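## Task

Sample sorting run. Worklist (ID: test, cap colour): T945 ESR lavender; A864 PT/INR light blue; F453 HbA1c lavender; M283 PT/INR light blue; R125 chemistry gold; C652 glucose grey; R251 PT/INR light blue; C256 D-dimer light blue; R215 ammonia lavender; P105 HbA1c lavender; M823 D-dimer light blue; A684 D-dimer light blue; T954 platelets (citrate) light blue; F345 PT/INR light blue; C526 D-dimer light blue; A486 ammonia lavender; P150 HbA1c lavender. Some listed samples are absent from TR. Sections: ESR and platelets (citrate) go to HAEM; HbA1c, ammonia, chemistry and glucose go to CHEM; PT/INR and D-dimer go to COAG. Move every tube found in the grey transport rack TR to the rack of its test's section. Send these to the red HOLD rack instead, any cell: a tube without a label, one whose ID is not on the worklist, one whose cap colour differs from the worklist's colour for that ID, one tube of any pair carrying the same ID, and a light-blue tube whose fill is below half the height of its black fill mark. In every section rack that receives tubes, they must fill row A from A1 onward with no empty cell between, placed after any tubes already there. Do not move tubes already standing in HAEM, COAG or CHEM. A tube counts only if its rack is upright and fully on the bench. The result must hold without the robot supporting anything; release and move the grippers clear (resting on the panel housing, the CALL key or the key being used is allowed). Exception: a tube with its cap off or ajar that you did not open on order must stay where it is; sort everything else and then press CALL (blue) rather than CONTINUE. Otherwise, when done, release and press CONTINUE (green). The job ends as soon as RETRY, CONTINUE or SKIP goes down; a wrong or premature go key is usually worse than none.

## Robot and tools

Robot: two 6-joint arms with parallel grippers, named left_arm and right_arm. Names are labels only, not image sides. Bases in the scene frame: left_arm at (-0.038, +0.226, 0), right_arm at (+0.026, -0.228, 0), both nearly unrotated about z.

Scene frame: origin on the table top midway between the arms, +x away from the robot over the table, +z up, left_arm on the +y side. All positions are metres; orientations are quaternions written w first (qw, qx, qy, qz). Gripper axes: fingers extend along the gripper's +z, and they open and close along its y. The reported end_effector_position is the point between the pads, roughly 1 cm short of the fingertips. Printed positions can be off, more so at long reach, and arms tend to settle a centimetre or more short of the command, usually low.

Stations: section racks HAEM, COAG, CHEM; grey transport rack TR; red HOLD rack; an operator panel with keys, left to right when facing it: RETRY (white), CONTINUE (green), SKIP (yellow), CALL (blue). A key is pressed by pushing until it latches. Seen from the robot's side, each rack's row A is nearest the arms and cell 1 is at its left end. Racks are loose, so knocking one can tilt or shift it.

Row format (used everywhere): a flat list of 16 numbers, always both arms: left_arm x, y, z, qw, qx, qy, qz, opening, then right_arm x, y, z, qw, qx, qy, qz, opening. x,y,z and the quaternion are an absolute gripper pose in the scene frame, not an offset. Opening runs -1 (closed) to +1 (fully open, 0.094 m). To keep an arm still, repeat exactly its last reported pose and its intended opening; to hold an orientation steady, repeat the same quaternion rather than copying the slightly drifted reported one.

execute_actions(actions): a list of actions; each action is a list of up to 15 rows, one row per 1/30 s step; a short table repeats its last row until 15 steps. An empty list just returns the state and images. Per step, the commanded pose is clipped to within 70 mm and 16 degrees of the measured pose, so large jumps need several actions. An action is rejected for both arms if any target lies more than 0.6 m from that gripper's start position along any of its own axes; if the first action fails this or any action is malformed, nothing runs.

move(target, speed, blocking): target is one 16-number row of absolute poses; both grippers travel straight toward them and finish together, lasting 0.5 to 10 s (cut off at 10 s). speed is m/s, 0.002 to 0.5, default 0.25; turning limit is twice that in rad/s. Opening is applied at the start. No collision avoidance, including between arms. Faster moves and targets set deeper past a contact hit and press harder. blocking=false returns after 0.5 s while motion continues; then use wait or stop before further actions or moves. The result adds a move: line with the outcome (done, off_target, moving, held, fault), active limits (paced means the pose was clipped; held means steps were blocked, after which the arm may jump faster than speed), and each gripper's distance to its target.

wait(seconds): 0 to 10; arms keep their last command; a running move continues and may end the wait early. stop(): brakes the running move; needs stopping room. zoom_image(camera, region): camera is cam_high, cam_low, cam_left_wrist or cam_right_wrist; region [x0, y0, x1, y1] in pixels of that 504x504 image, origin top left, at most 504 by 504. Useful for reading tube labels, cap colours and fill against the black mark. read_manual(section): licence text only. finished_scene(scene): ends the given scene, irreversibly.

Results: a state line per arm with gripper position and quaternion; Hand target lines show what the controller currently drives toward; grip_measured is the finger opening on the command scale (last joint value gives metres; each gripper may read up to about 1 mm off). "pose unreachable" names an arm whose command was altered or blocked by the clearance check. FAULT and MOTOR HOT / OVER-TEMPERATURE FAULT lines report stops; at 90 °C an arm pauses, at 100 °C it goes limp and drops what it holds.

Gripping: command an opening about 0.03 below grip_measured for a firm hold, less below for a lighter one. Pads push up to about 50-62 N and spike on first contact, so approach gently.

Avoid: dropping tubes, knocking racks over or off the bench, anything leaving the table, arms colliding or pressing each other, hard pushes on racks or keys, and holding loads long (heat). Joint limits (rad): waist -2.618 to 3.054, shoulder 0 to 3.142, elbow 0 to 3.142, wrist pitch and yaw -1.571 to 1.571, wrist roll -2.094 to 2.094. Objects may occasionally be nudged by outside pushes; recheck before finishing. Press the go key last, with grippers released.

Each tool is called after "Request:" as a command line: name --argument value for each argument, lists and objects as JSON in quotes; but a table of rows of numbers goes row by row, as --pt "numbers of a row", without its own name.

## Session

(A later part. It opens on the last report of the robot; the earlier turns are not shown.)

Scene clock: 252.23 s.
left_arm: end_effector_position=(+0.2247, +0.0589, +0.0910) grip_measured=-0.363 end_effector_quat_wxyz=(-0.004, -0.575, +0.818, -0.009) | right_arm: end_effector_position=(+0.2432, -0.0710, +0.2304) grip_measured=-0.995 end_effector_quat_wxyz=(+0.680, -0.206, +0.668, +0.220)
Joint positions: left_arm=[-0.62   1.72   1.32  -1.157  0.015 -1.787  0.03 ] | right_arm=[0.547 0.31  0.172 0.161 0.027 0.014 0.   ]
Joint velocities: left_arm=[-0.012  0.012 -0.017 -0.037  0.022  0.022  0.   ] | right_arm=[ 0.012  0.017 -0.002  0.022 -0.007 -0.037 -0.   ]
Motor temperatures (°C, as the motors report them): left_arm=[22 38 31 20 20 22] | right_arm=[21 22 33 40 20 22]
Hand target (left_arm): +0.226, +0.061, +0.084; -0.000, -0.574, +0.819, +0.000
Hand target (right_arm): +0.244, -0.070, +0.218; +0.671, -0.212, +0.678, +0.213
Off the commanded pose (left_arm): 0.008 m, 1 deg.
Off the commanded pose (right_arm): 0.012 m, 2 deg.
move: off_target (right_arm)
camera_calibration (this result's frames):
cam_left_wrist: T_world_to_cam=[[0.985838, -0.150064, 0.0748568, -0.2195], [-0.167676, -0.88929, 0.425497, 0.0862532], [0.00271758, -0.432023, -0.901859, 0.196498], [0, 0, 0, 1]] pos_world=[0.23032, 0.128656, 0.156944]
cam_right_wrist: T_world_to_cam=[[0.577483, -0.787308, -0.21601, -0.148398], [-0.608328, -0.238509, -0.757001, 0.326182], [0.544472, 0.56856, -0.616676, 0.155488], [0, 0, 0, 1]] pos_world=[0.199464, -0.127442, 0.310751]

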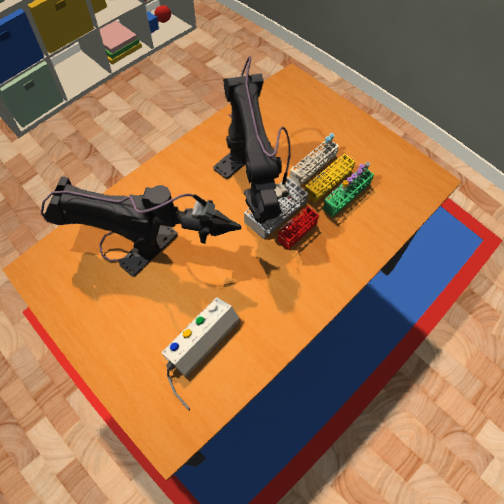

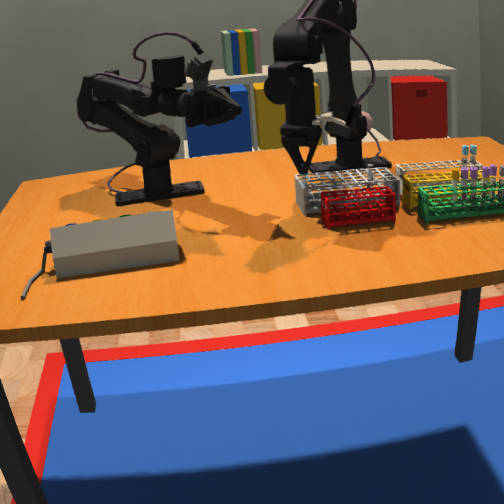

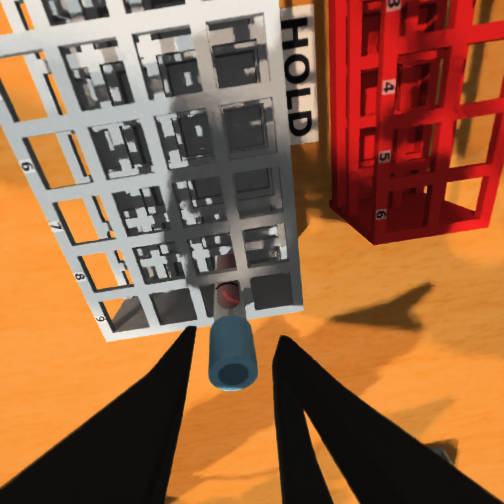

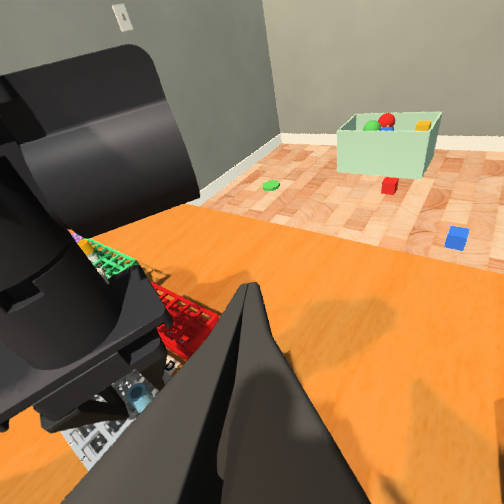

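Request:
execute_actions --actions '[[[0.2255,0.061,0.082,0,-0.5736,0.8192,0,-0.42,0.244,-0.070,0.218,0.671,-0.212,0.678,0.213,-1],[0.2255,0.061,0.082,0,-0.5736,0.8192,0,-0.46,0.244,-0.070,0.218,0.671,-0.212,0.678,0.213,-1],[0.2255,0.061,0.082,0,-0.5736,0.8192,0,-0.5,0.244,-0.070,0.218,0.671,-0.212,0.678,0.213,-1],[0.2255,0.061,0.082,0,-0.5736,0.8192,0,-0.54,0.244,-0.070,0.218,0.671,-0.212,0.678,0.213,-1],[0.2255,0.061,0.082,0,-0.5736,0.8192,0,-0.58,0.244,-0.070,0.218,0.671,-0.212,0.678,0.213,-1],[0.2255,0.061,0.082,0,-0.5736,0.8192,0,-0.62,0.244,-0.070,0.218,0.671,-0.212,0.678,0.213,-1],[0.2255,0.061,0.082,0,-0.5736,0.8192,0,-0.65,0.244,-0.070,0.218,0.671,-0.212,0.678,0.213,-1],[0.2255,0.061,0.082,0,-0.5736,0.8192,0,-0.68,0.244,-0.070,0.218,0.671,-0.212,0.678,0.213,-1],[0.2255,0.061,0.082,0,-0.5736,0.8192,0,-0.70,0.244,-0.070,0.218,0.671,-0.212,0.678,0.213,-1],[0.2255,0.061,0.082,0,-0.5736,0.8192,0,-0.725,0.244,-0.070,0.218,0.671,-0.212,0.678,0.213,-1]]]'

Request:
move --target '[0.2245,0.060,0.172,0,-0.5736,0.8192,0,-0.725,0.244,-0.070,0.218,0.671,-0.212,0.678,0.213,-1]' --speed 0.07

Request:
zoom_image --camera "cam_right_wrist" --region '[60, 290, 200, 430]'

Request:
zoom_image --camera "cam_low" --region '[270, 110, 350, 190]'

Scene clock: 265.67 s.
left_arm: end_effector_position=(+0.2243, +0.0593, +0.0889) grip_measured=-0.704 end_effector_quat_wxyz=(-0.004, -0.575, +0.818, -0.008) | right_arm: end_effector_position=(+0.2432, -0.0710, +0.2304) grip_measured=-0.995 end_effector_quat_wxyz=(+0.680, -0.206, +0.668, +0.220)
Joint positions: left_arm=[-0.62   1.72   1.312 -1.149  0.014 -1.787  0.014] | right_arm=[0.547 0.31  0.172 0.161 0.027 0.014 0.   ]
Joint velocities: left_arm=[ 0.002 -0.037  0.002  0.081 -0.007 -0.007  0.   ] | right_arm=[ 0.017 -0.012  0.007  0.022  0.037  0.007  0.001]
Motor temperatures (°C, as the motors report them): left_arm=[22 36 30 20 20 22] | right_arm=[21 22 33 41 20 22]
Hand target (left_arm): +0.225, +0.061, +0.082; +0.000, -0.574, +0.819, -0.000
Hand target (right_arm): +0.244, -0.070, +0.218; +0.671, -0.212, +0.678, +0.213
Off the commanded pose (left_arm): 0.007 m, 1 deg.
Off the commanded pose (right_arm): 0.012 m, 2 deg.
camera_calibration (this result's frames):
cam_left_wrist: T_world_to_cam=[[0.985858, -0.150133, 0.0744622, -0.218873], [-0.167566, -0.889739, 0.424602, 0.087517], [0.00250528, -0.431074, -0.902313, 0.194816], [0, 0, 0, 1]] pos_world=[0.229954, 0.128988, 0.154923]
cam_right_wrist: T_world_to_cam=[[0.577483, -0.787308, -0.21601, -0.148398], [-0.608328, -0.238509, -0.757001, 0.326182], [0.544472, 0.56856, -0.616676, 0.155488], [0, 0, 0, 1]] pos_world=[0.199464, -0.127442, 0.310751]

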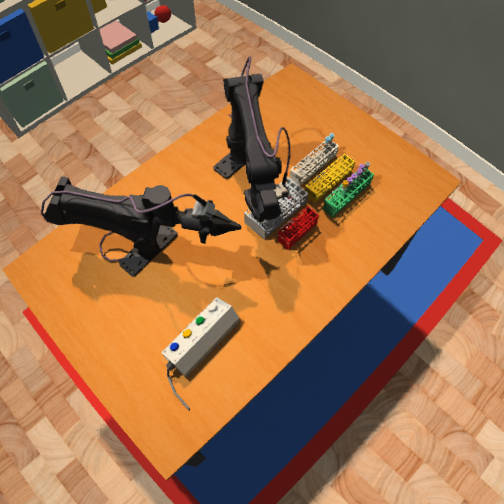

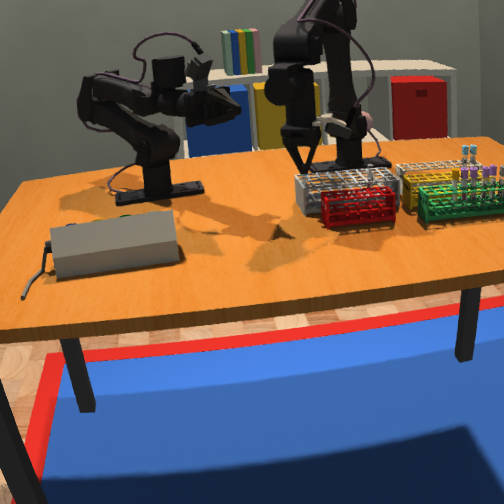

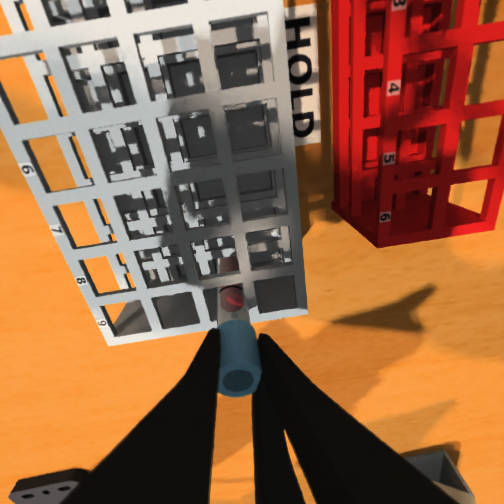

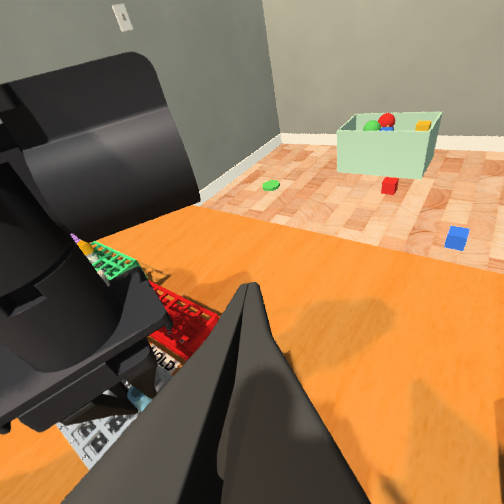

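Scene clock: 267.37 s.
left_arm: end_effector_position=(+0.2239, +0.0596, +0.1684) grip_measured=-0.704 end_effector_quat_wxyz=(-0.005, -0.575, +0.818, -0.006) | right_arm: end_effector_position=(+0.2432, -0.0710, +0.2304) grip_measured=-0.995 end_effector_quat_wxyz=(+0.680, -0.206, +0.668, +0.220)
Joint positions: left_arm=[-0.62   1.72   1.628 -1.471  0.014 -1.787  0.014] | right_arm=[0.547 0.31  0.172 0.161 0.027 0.014 0.   ]
Joint velocities: left_arm=[ 0.002  0.012  0.007 -0.051 -0.037 -0.007  0.001] | right_arm=[-0.012  0.022 -0.002 -0.051 -0.037 -0.007 -0.001]
Motor temperatures (°C, as the motors report them): left_arm=[22 36 31 20 20 22] | right_arm=[21 22 33 41 20 22]
Hand target (left_arm): +0.225, +0.060, +0.172; +0.000, -0.574, +0.819, -0.000
Hand target (right_arm): +0.244, -0.070, +0.218; +0.671, -0.212, +0.678, +0.213
Off the commanded pose (left_arm): 0.004 m, 1 deg.
Off the commanded pose (right_arm): 0.012 m, 2 deg.
move: off_target (right_arm)
camera_calibration (this result's frames):
cam_left_wrist: T_world_to_cam=[[0.986183, -0.150338, 0.0695766, -0.223568], [-0.16565, -0.890943, 0.422825, 0.0538646], [-0.00157766, -0.428508, -0.903537, 0.267649], [0, 0, 0, 1]] pos_world=[0.229824, 0.129069, 0.23461]
cam_right_wrist: T_world_to_cam=[[0.577483, -0.787308, -0.21601, -0.148398], [-0.608328, -0.238509, -0.757001, 0.326182], [0.544472, 0.56856, -0.616676, 0.155488], [0, 0, 0, 1]] pos_world=[0.199464, -0.127442, 0.310751]

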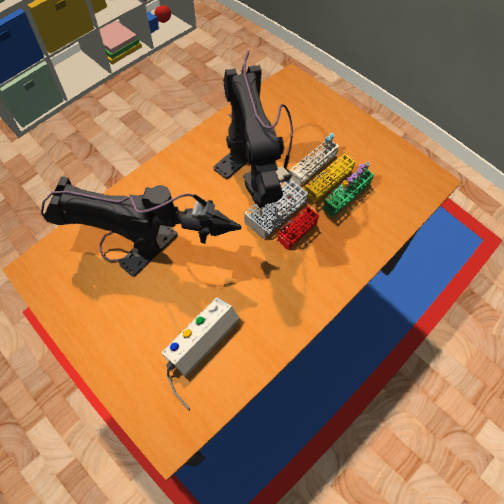

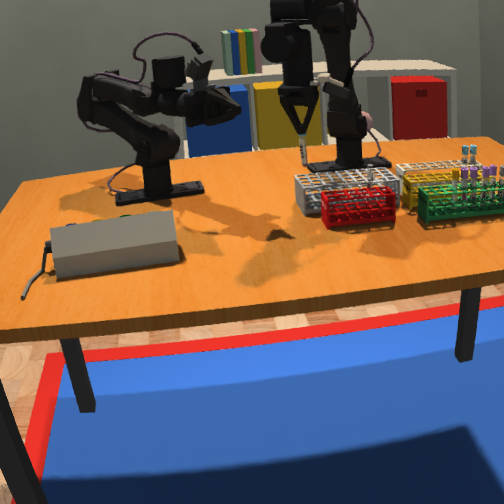

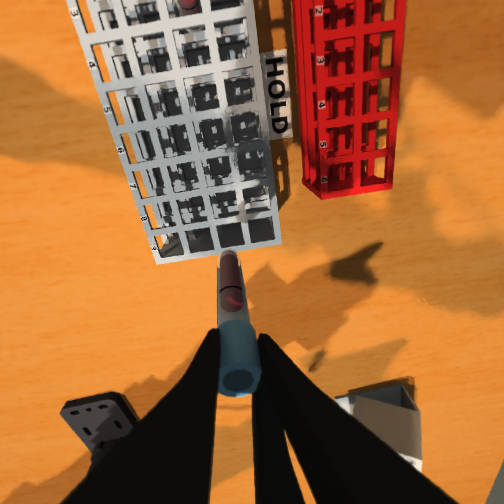

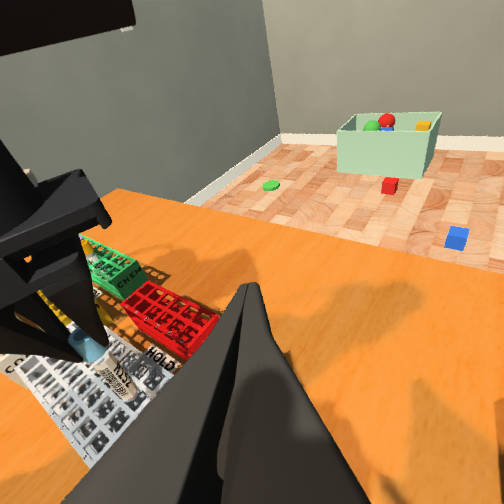

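Region (60, 290, 200, 430) of cam_right_wrist's 504x504 image, scaled by 3.600, with more detail than that image has.

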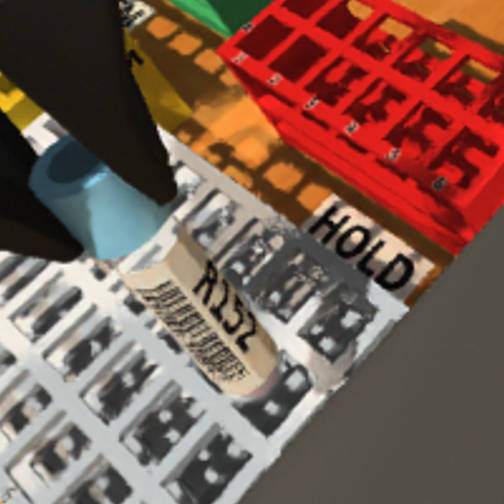

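Region (270, 110, 350, 190) of cam_low's 504x504 image, scaled by 6.300, with more detail than that image has.

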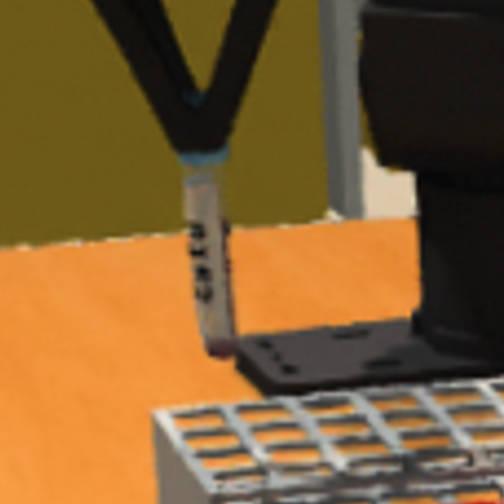

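Request:
move --target '[0.298,0.106,0.148,0,-0.4226,0.9063,0,-0.725,0.244,-0.070,0.218,0.671,-0.212,0.678,0.213,-1]' --speed 0.15

Request:
zoom_image --camera "cam_right_wrist" --region '[100, 240, 240, 380]'

Request:
zoom_image --camera "cam_left_wrist" --region '[160, 180, 320, 340]'

Request:
zoom_image --camera "cam_low" --region '[300, 130, 400, 230]'

Scene clock: 291.47 s.
left_arm: end_effector_position=(+0.2888, +0.1034, +0.1435) grip_measured=-0.704 end_effector_quat_wxyz=(-0.013, -0.423, +0.906, +0.006) | right_arm: end_effector_position=(+0.2432, -0.0710, +0.2304) grip_measured=-0.995 end_effector_quat_wxyz=(+0.680, -0.206, +0.668, +0.220)
Joint positions: left_arm=[-0.415  1.897  1.749 -1.449  0.01  -1.23   0.014] | right_arm=[0.547 0.31  0.172 0.161 0.027 0.014 0.   ]
Joint velocities: left_arm=[-0.022 -0.002 -0.002 -0.007 -0.022  0.022 -0.001] | right_arm=[-0.002  0.012  0.002  0.007 -0.037 -0.022  0.001]
Motor temperatures (°C, as the motors report them): left_arm=[22 36 33 20 20 22] | right_arm=[21 22 33 41 20 22]
Hand target (left_arm): +0.299, +0.106, +0.148; +0.002, -0.423, +0.906, -0.001
Hand target (right_arm): +0.244, -0.070, +0.218; +0.671, -0.212, +0.678, +0.213
Off the commanded pose (left_arm): 0.011 m, 2 deg.
Off the commanded pose (right_arm): 0.013 m, 2 deg.
move: off_target (left_arm, right_arm)
camera_calibration (this result's frames):
cam_left_wrist: T_world_to_cam=[[0.874883, -0.482339, 0.0439296, -0.209036], [-0.453836, -0.784733, 0.42217, 0.186571], [-0.169156, -0.389286, -0.905451, 0.308594], [0, 0, 0, 1]] pos_world=[0.319755, 0.165714, 0.209835]
cam_right_wrist: T_world_to_cam=[[0.577549, -0.787258, -0.216012, -0.148389], [-0.608096, -0.238337, -0.757241, 0.326264], [0.544661, 0.5687, -0.61638, 0.155444], [0, 0, 0, 1]] pos_world=[0.199438, -0.127461, 0.310819]

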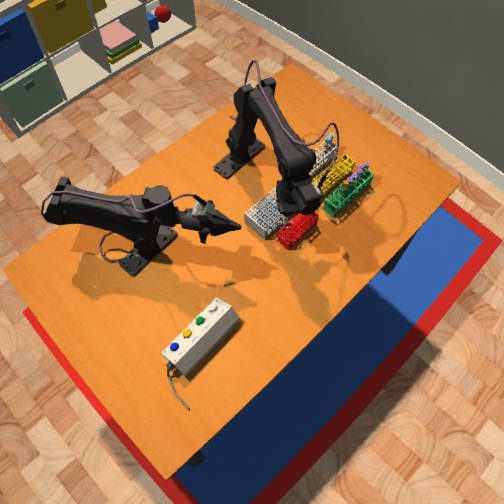

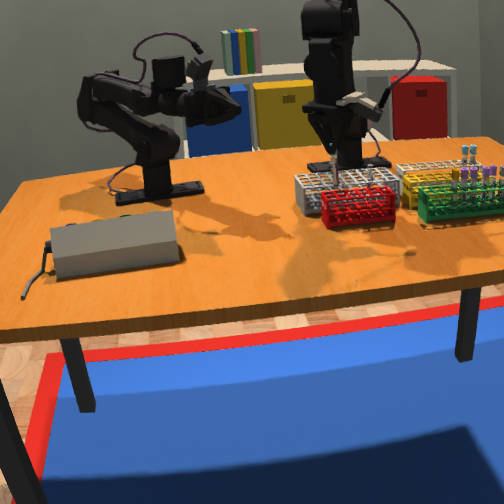

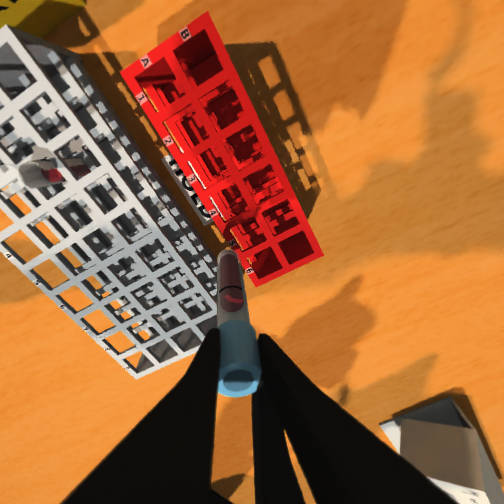

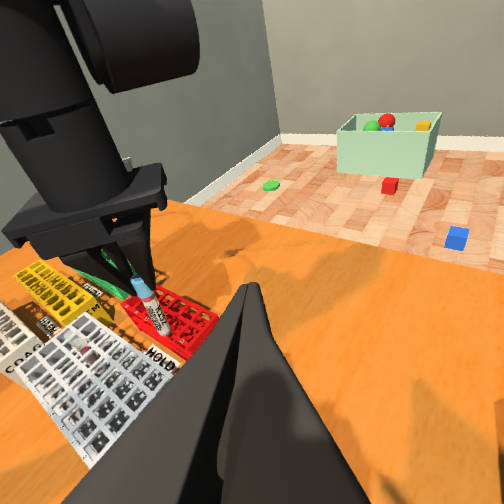

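Region (100, 240, 240, 380) of cam_right_wrist's 504x504 image, scaled by 3.600, with more detail than that image has.

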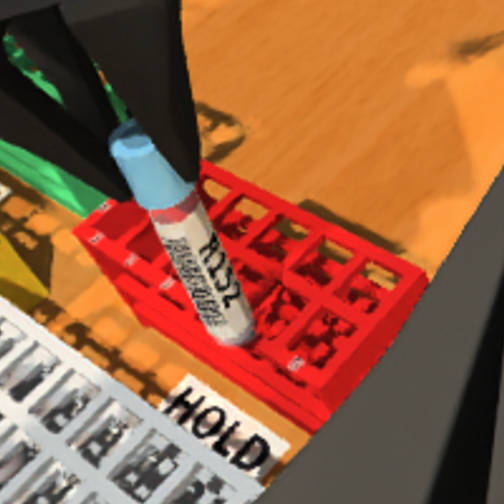

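Region (160, 180, 320, 340) of cam_left_wrist's 504x504 image, scaled by 3.150, with more detail than that image has.

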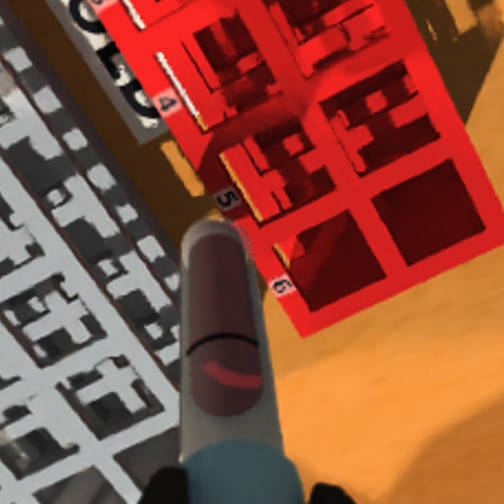

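Region (300, 130, 400, 230) of cam_low's 504x504 image, scaled by 5.040, with more detail than that image has.

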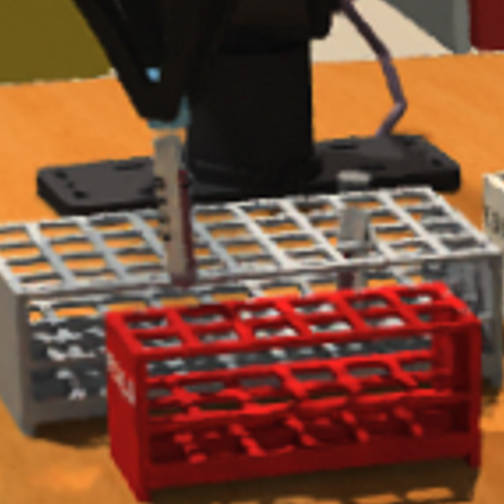

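Request:
move --target '[0.304,0.112,0.148,0.0109,-0.4226,0.9063,-0.0299,-0.725,0.315,-0.372,0.135,0.2549,0.1677,0.9512,-0.0449,-1]' --speed 0.3

Request:
zoom_image --camera "cam_left_wrist" --region '[160, 180, 320, 340]'

Request:
zoom_image --camera "cam_low" --region '[300, 130, 400, 230]'

Scene clock: 318.53 s.
left_arm: end_effector_position=(+0.3027, +0.1089, +0.1382) grip_measured=-0.704 end_effector_quat_wxyz=(-0.002, -0.420, +0.907, -0.014) | right_arm: end_effector_position=(+0.3173, -0.3700, +0.1262) grip_measured=-0.995 end_effector_quat_wxyz=(+0.260, +0.166, +0.950, -0.040)
Joint positions: left_arm=[-0.381  1.897  1.728 -1.384  0.023 -1.19   0.014] | right_arm=[-0.599  1.301  0.933 -0.678 -0.091 -0.136  0.   ]
Joint velocities: left_arm=[ 0.012  0.007 -0.002 -0.037  0.051 -0.007  0.   ] | right_arm=[ 0.012 -0.022 -0.002  0.022 -0.022  0.022 -0.002]
Motor temperatures (°C, as the motors report them): left_arm=[22 38 33 20 20 22] | right_arm=[21 22 34 41 20 22]
Hand target (left_arm): +0.304, +0.112, +0.148; +0.011, -0.422, +0.906, -0.030
Hand target (right_arm): +0.318, -0.375, +0.132; +0.260, +0.174, +0.949, -0.045
Off the commanded pose (left_arm): 0.010 m, 2 deg.
Off the commanded pose (right_arm): 0.009 m, 1 deg.
move: done
camera_calibration (this result's frames):
cam_left_wrist: T_world_to_cam=[[0.869646, -0.4855, 0.0894724, -0.222704], [-0.47409, -0.77077, 0.42562, 0.203558], [-0.137676, -0.412557, -0.900468, 0.300605], [0, 0, 0, 1]] pos_world=[0.331565, 0.17279, 0.203972]
cam_right_wrist: T_world_to_cam=[[-0.486761, -0.864415, -0.125899, -0.151278], [-0.867482, 0.461402, 0.185966, 0.44329], [-0.102662, 0.199736, -0.974457, 0.334987], [0, 0, 0, 1]] pos_world=[0.3453, -0.402211, 0.224948]

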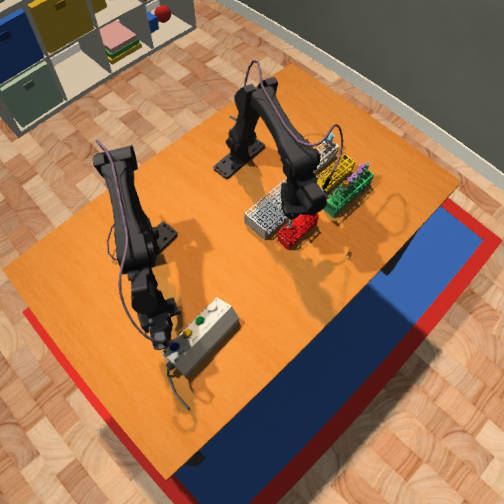

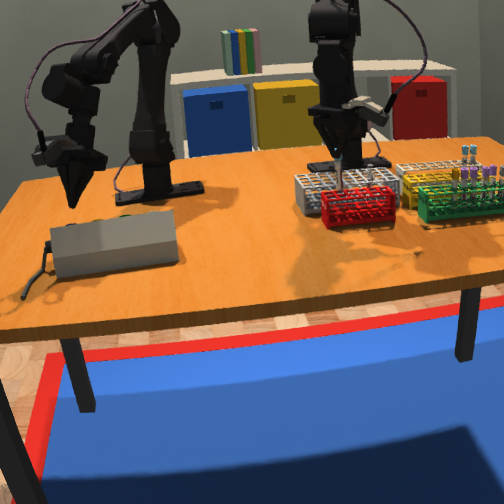

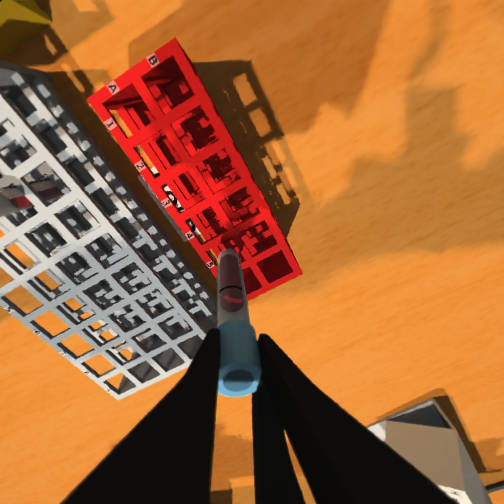

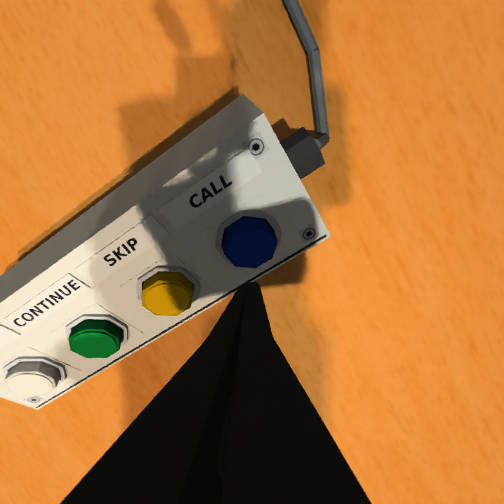

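Region (160, 180, 320, 340) of cam_left_wrist's 504x504 image, scaled by 3.150, with more detail than that image has.

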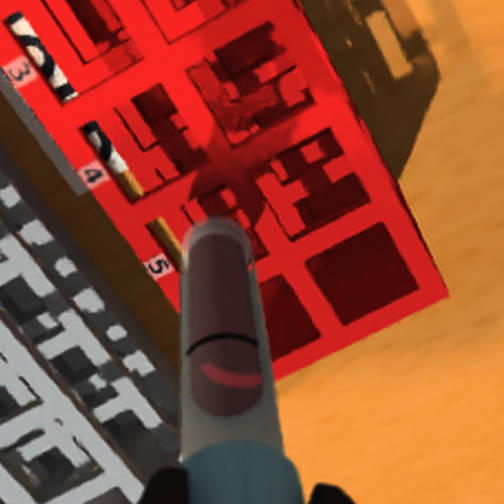

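Region (300, 130, 400, 230) of cam_low's 504x504 image, scaled by 5.040, with more detail than that image has.

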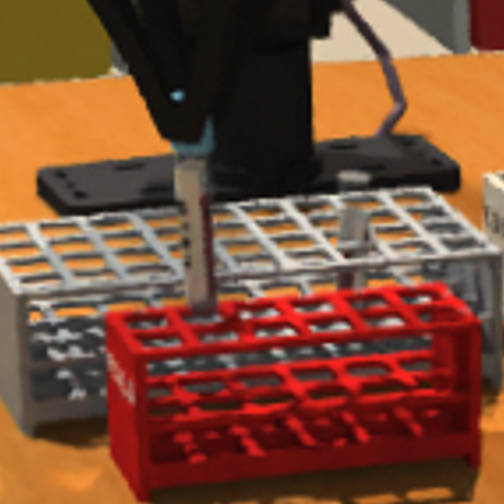

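Request:
move --target '[0.304,0.112,0.132,0.0109,-0.4226,0.9063,-0.0299,-0.725,0.315,-0.372,0.135,0.2549,0.1677,0.9512,-0.0449,-1]' --speed 0.03

Request:
zoom_image --camera "cam_left_wrist" --region '[160, 180, 320, 340]'

Request:
zoom_image --camera "cam_low" --region '[300, 130, 400, 230]'

Scene clock: 328.87 s.
left_arm: end_effector_position=(+0.3015, +0.1092, +0.1203) grip_measured=-0.704 end_effector_quat_wxyz=(-0.005, -0.420, +0.907, -0.012) | right_arm: end_effector_position=(+0.3115, -0.3674, +0.1227) grip_measured=-0.995 end_effector_quat_wxyz=(+0.246, +0.168, +0.954, -0.037)
Joint positions: left_arm=[-0.381  1.897  1.657 -1.321  0.023 -1.19   0.014] | right_arm=[-0.599  1.301  0.933 -0.707 -0.088 -0.136  0.   ]
Joint velocities: left_arm=[-0.037 -0.012 -0.002 -0.081  0.007  0.022  0.   ] | right_arm=[-0.017 -0.017  0.007 -0.037 -0.037  0.051  0.   ]
Motor temperatures (°C, as the motors report them): left_arm=[22 41 32 20 20 22] | right_arm=[21 22 35 39 20 22]
Hand target (left_arm): +0.304, +0.112, +0.132; +0.011, -0.422, +0.906, -0.029
Hand target (right_arm): +0.315, -0.372, +0.135; +0.255, +0.168, +0.951, -0.045
Off the commanded pose (left_arm): 0.012 m, 3 deg.
Off the commanded pose (right_arm): 0.014 m, 1 deg.
move: off_target (left_arm, right_arm)
camera_calibration (this result's frames):
cam_left_wrist: T_world_to_cam=[[0.870275, -0.485681, 0.0820739, -0.21916], [-0.470955, -0.771644, 0.427513, 0.209783], [-0.144303, -0.410706, -0.900276, 0.286225], [0, 0, 0, 1]] pos_world=[0.33083, 0.17299, 0.185984]
cam_right_wrist: T_world_to_cam=[[-0.491684, -0.862015, -0.123192, -0.15022], [-0.861249, 0.460548, 0.214814, 0.431931], [-0.128437, 0.211719, -0.968854, 0.342117], [0, 0, 0, 1]] pos_world=[0.34208, -0.40085, 0.220171]

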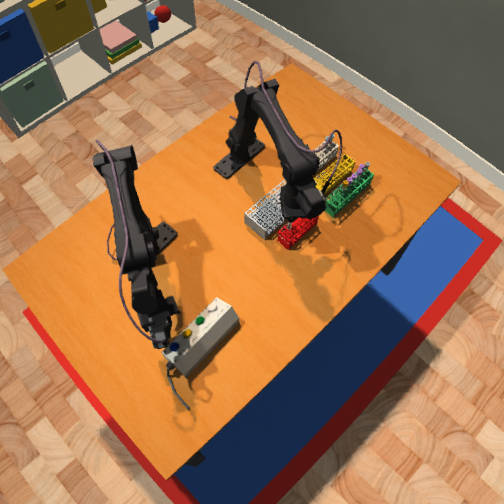

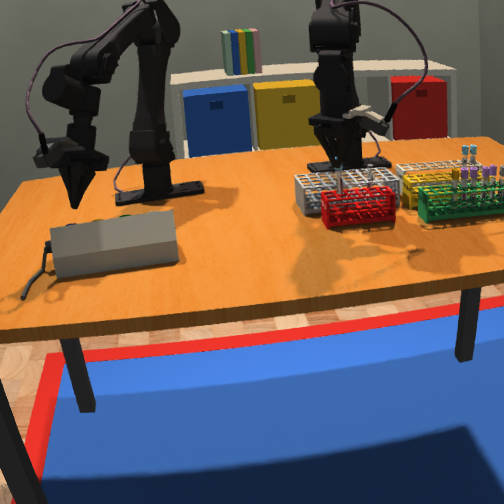

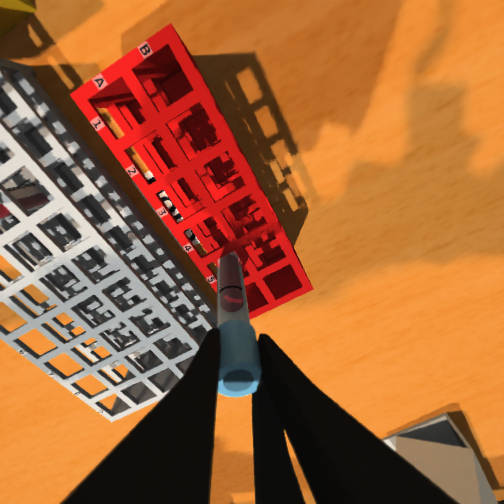

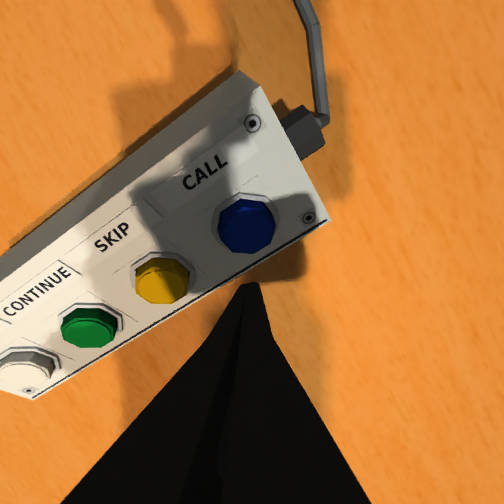

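Region (160, 180, 320, 340) of cam_left_wrist's 504x504 image, scaled by 3.150, with more detail than that image has.

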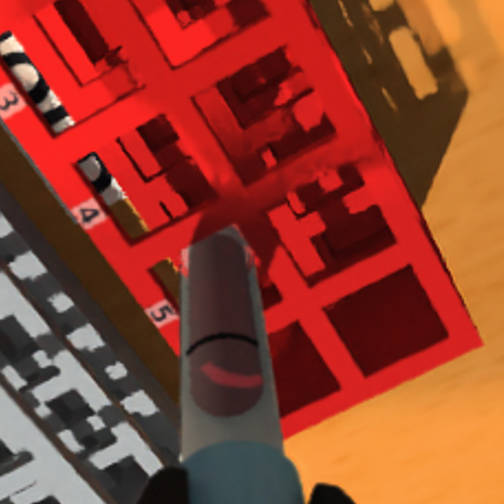

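Region (300, 130, 400, 230) of cam_low's 504x504 image, scaled by 5.040, with more detail than that image has.

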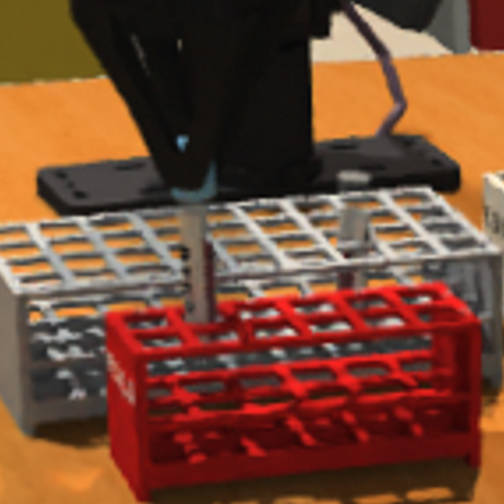

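Request:
move --target '[0.304,0.112,0.104,0.0109,-0.4226,0.9063,-0.0299,-0.725,0.315,-0.372,0.135,0.2549,0.1677,0.9512,-0.0449,-1]' --speed 0.03

Request:
zoom_image --camera "cam_low" --region '[300, 130, 400, 230]'

Scene clock: 335.33 s.
left_arm: end_effector_position=(+0.3009, +0.1094, +0.0932) grip_measured=-0.704 end_effector_quat_wxyz=(-0.003, -0.420, +0.907, -0.013) | right_arm: end_effector_position=(+0.3114, -0.3673, +0.1226) grip_measured=-0.995 end_effector_quat_wxyz=(+0.245, +0.168, +0.954, -0.037)
Joint positions: left_arm=[-0.381  1.897  1.55  -1.21   0.023 -1.19   0.014] | right_arm=[-0.599  1.301  0.933 -0.708 -0.088 -0.136  0.   ]
Joint velocities: left_arm=[-0.012  0.012 -0.012 -0.022  0.007 -0.037  0.   ] | right_arm=[-0.007  0.012 -0.007 -0.037  0.066 -0.007  0.   ]
Motor temperatures (°C, as the motors report them): left_arm=[22 42 32 20 20 22] | right_arm=[21 23 36 38 20 22]
Hand target (left_arm): +0.304, +0.112, +0.104; +0.011, -0.422, +0.906, -0.030
Hand target (right_arm): +0.315, -0.372, +0.135; +0.255, +0.168, +0.951, -0.045
Off the commanded pose (left_arm): 0.012 m, 3 deg.
Off the commanded pose (right_arm): 0.014 m, 1 deg.
move: off_target (left_arm, right_arm)
camera_calibration (this result's frames):
cam_left_wrist: T_world_to_cam=[[0.870002, -0.48559, 0.0854356, -0.216586], [-0.472346, -0.771179, 0.426815, 0.221667], [-0.141371, -0.411685, -0.900294, 0.261074], [0, 0, 0, 1]] pos_world=[0.330042, 0.173254, 0.158936]
cam_right_wrist: T_world_to_cam=[[-0.491767, -0.86197, -0.123183, -0.150191], [-0.861106, 0.460468, 0.215559, 0.431622], [-0.129083, 0.212078, -0.96869, 0.342308], [0, 0, 0, 1]] pos_world=[0.341999, -0.400805, 0.220049]

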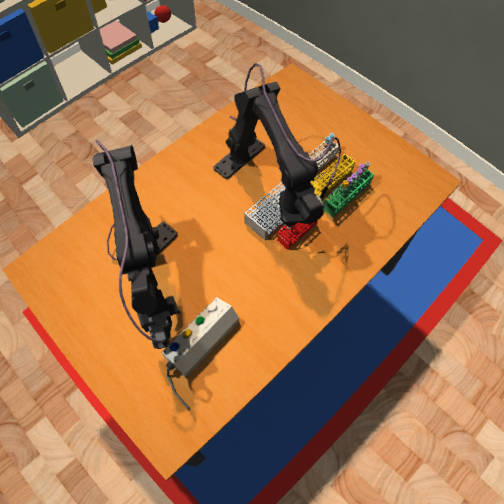

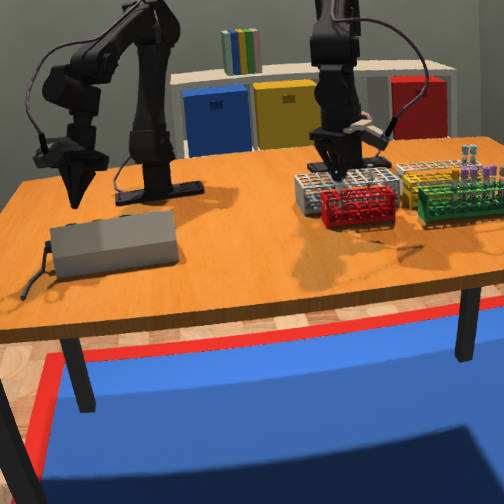

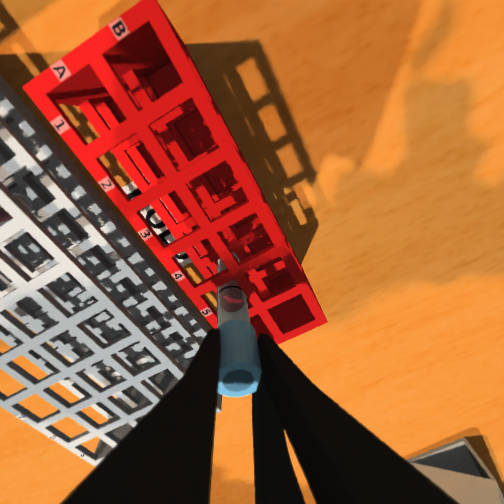

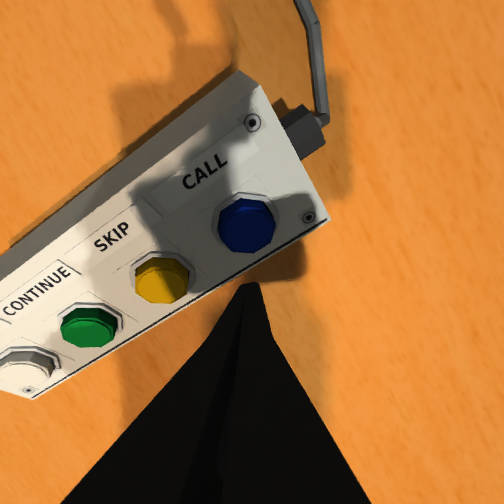

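Region (300, 130, 400, 230) of cam_low's 504x504 image, scaled by 5.040, with more detail than that image has.

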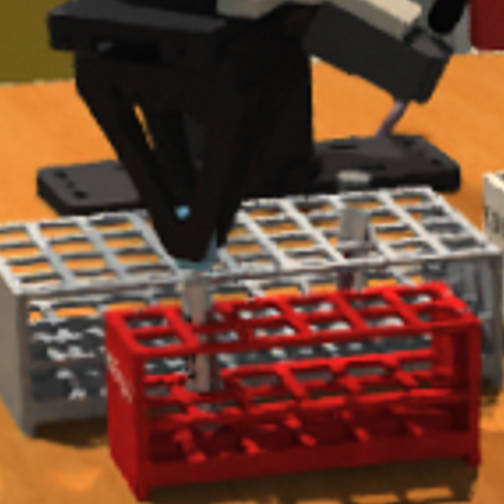

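Request:
execute_actions --actions '[[[0.304,0.112,0.103,0.0109,-0.4226,0.9063,-0.0299,-0.725,0.315,-0.372,0.135,0.2549,0.1677,0.9512,-0.0449,-1],[0.304,0.112,0.102,0.0109,-0.4226,0.9063,-0.0299,-0.725,0.315,-0.372,0.135,0.2549,0.1677,0.9512,-0.0449,-1],[0.304,0.112,0.102,0.0109,-0.4226,0.9063,-0.0299,-0.725,0.315,-0.372,0.135,0.2549,0.1677,0.9512,-0.0449,-1],[0.304,0.112,0.102,0.0109,-0.4226,0.9063,-0.0299,-0.725,0.315,-0.372,0.135,0.2549,0.1677,0.9512,-0.0449,-1],[0.304,0.112,0.102,0.0109,-0.4226,0.9063,-0.0299,-0.725,0.315,-0.372,0.135,0.2549,0.1677,0.9512,-0.0449,-1],[0.304,0.112,0.102,0.0109,-0.4226,0.9063,-0.0299,-0.725,0.315,-0.372,0.135,0.2549,0.1677,0.9512,-0.0449,-1],[0.304,0.112,0.102,0.0109,-0.4226,0.9063,-0.0299,-0.6,0.315,-0.372,0.135,0.2549,0.1677,0.9512,-0.0449,-1],[0.304,0.112,0.102,0.0109,-0.4226,0.9063,-0.0299,-0.36,0.315,-0.372,0.135,0.2549,0.1677,0.9512,-0.0449,-1]]]'

Request:
move --target '[0.300,0.110,0.165,0,-0.4226,0.9063,0,-0.36,0.331,-0.376,0.104,0.2549,0.1677,0.9512,-0.0449,-1]' --speed 0.1

Request:
zoom_image --camera "cam_low" --region '[284, 110, 504, 240]'

Scene clock: 357.57 s.
left_arm: end_effector_position=(+0.3028, +0.1088, +0.0932) grip_measured=-0.363 end_effector_quat_wxyz=(-0.000, -0.420, +0.907, -0.016) | right_arm: end_effector_position=(+0.3114, -0.3673, +0.1226) grip_measured=-0.995 end_effector_quat_wxyz=(+0.245, +0.168, +0.954, -0.037)
Joint positions: left_arm=[-0.381  1.897  1.55  -1.202  0.023 -1.19   0.03 ] | right_arm=[-0.599  1.301  0.933 -0.708 -0.088 -0.136  0.   ]
Joint velocities: left_arm=[-0.002  0.012 -0.012 -0.037 -0.007 -0.051 -0.001] | right_arm=[-0.007 -0.002 -0.007 -0.007  0.007 -0.007 -0.001]
Motor temperatures (°C, as the motors report them): left_arm=[22 44 31 20 20 22] | right_arm=[21 23 37 37 20 22]
Hand target (left_arm): +0.304, +0.112, +0.102; +0.011, -0.422, +0.906, -0.029
Hand target (right_arm): +0.315, -0.372, +0.135; +0.255, +0.168, +0.951, -0.045
Off the commanded pose (left_arm): 0.009 m, 2 deg.
Off the commanded pose (right_arm): 0.014 m, 1 deg.
camera_calibration (this result's frames):
cam_left_wrist: T_world_to_cam=[[0.869137, -0.485695, 0.0932828, -0.218996], [-0.475881, -0.769919, 0.42516, 0.223147], [-0.134678, -0.413914, -0.900298, 0.259327], [0, 0, 0, 1]] pos_world=[0.331455, 0.172779, 0.159027]
cam_right_wrist: T_world_to_cam=[[-0.491767, -0.86197, -0.123183, -0.150191], [-0.861106, 0.460468, 0.215559, 0.431622], [-0.129083, 0.212078, -0.96869, 0.342308], [0, 0, 0, 1]] pos_world=[0.341999, -0.400805, 0.220049]

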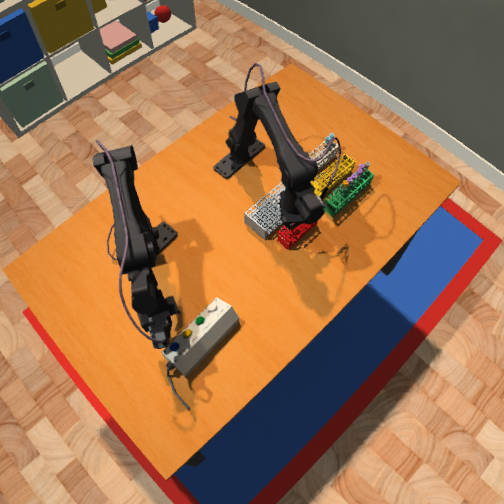

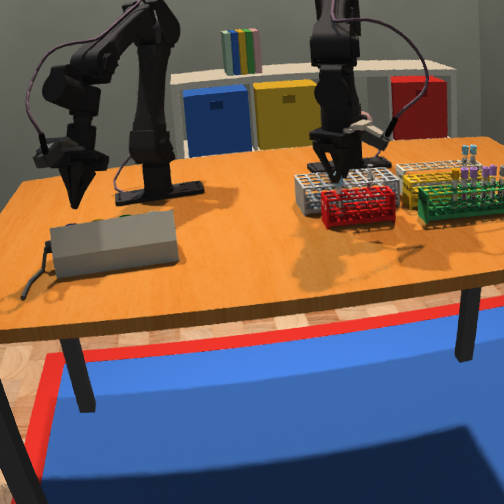

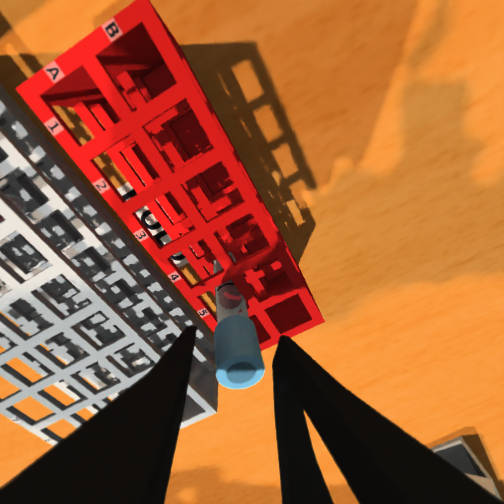

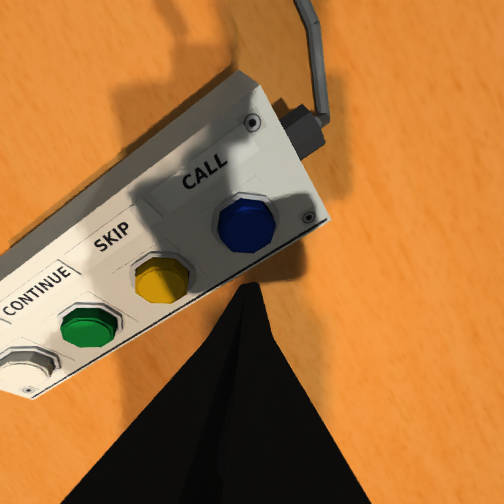

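Scene clock: 358.90 s.
left_arm: end_effector_position=(+0.2998, +0.1114, +0.1606) grip_measured=-0.363 end_effector_quat_wxyz=(-0.005, -0.424, +0.906, -0.006) | right_arm: end_effector_position=(+0.3355, -0.3798, +0.1160) grip_measured=-0.995 end_effector_quat_wxyz=(+0.270, +0.165, +0.947, -0.048)
Joint positions: left_arm=[-0.381  1.912  1.837 -1.496  0.015 -1.198  0.03 ] | right_arm=[-0.593  1.372  0.933 -0.581 -0.08  -0.133  0.   ]
Joint velocities: left_arm=[ 0.002  0.007 -0.017 -0.037 -0.037  0.037  0.001] | right_arm=[ 0.002 -0.007  0.012  0.037 -0.066 -0.022  0.   ]
Motor temperatures (°C, as the motors report them): left_arm=[22 44 31 20 20 22] | right_arm=[21 23 37 37 20 22]
Hand target (left_arm): +0.300, +0.110, +0.165; +0.000, -0.423, +0.906, -0.000
Hand target (right_arm): +0.331, -0.376, +0.104; +0.255, +0.167, +0.951, -0.045
Off the commanded pose (left_arm): 0.005 m, 1 deg.
Off the commanded pose (right_arm): 0.013 m, 2 deg.
move: off_target (right_arm)
camera_calibration (this result's frames):
cam_left_wrist: T_world_to_cam=[[0.874818, -0.479158, 0.071427, -0.220413], [-0.461783, -0.780194, 0.421964, 0.192513], [-0.146461, -0.402126, -0.903794, 0.323409], [0, 0, 0, 1]] pos_world=[0.329087, 0.174637, 0.226805]
cam_right_wrist: T_world_to_cam=[[-0.486113, -0.865864, -0.118214, -0.153845], [-0.869777, 0.466255, 0.161537, 0.470928], [-0.0847516, 0.181345, -0.979761, 0.316423], [0, 0, 0, 1]] pos_world=[0.361634, -0.410163, 0.21576]

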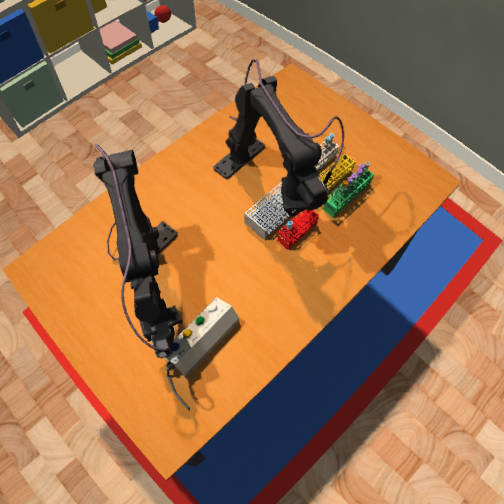

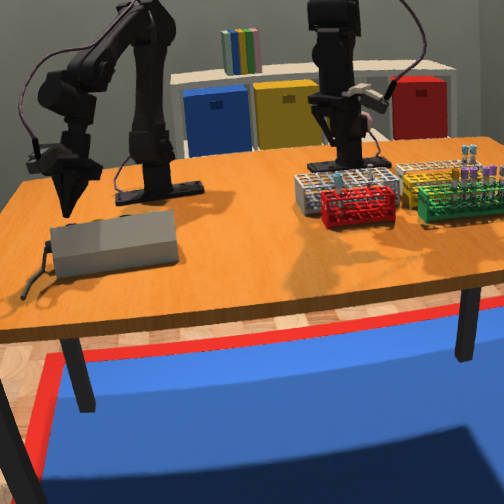

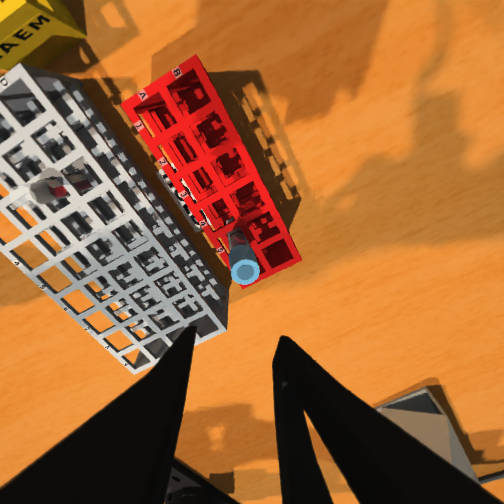

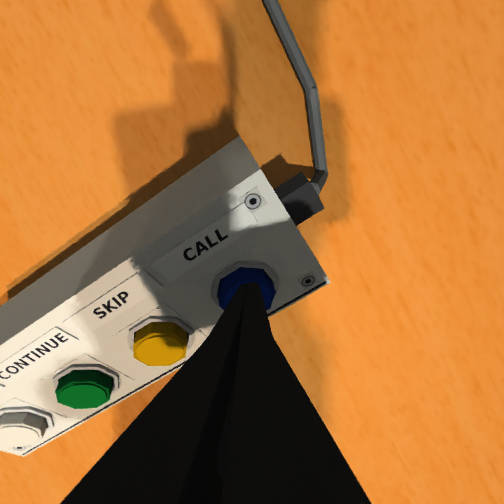

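Region (284, 110, 504, 240) of cam_low's 504x504 image, scaled by 2.291, with more detail than that image has; it fills the top 298 rows of this view, and the rest is white.

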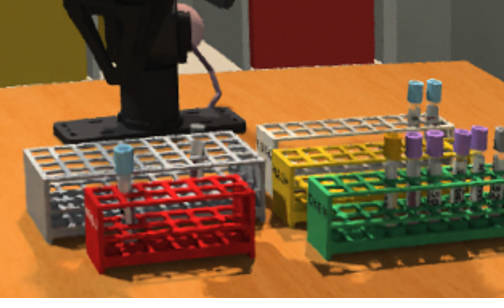

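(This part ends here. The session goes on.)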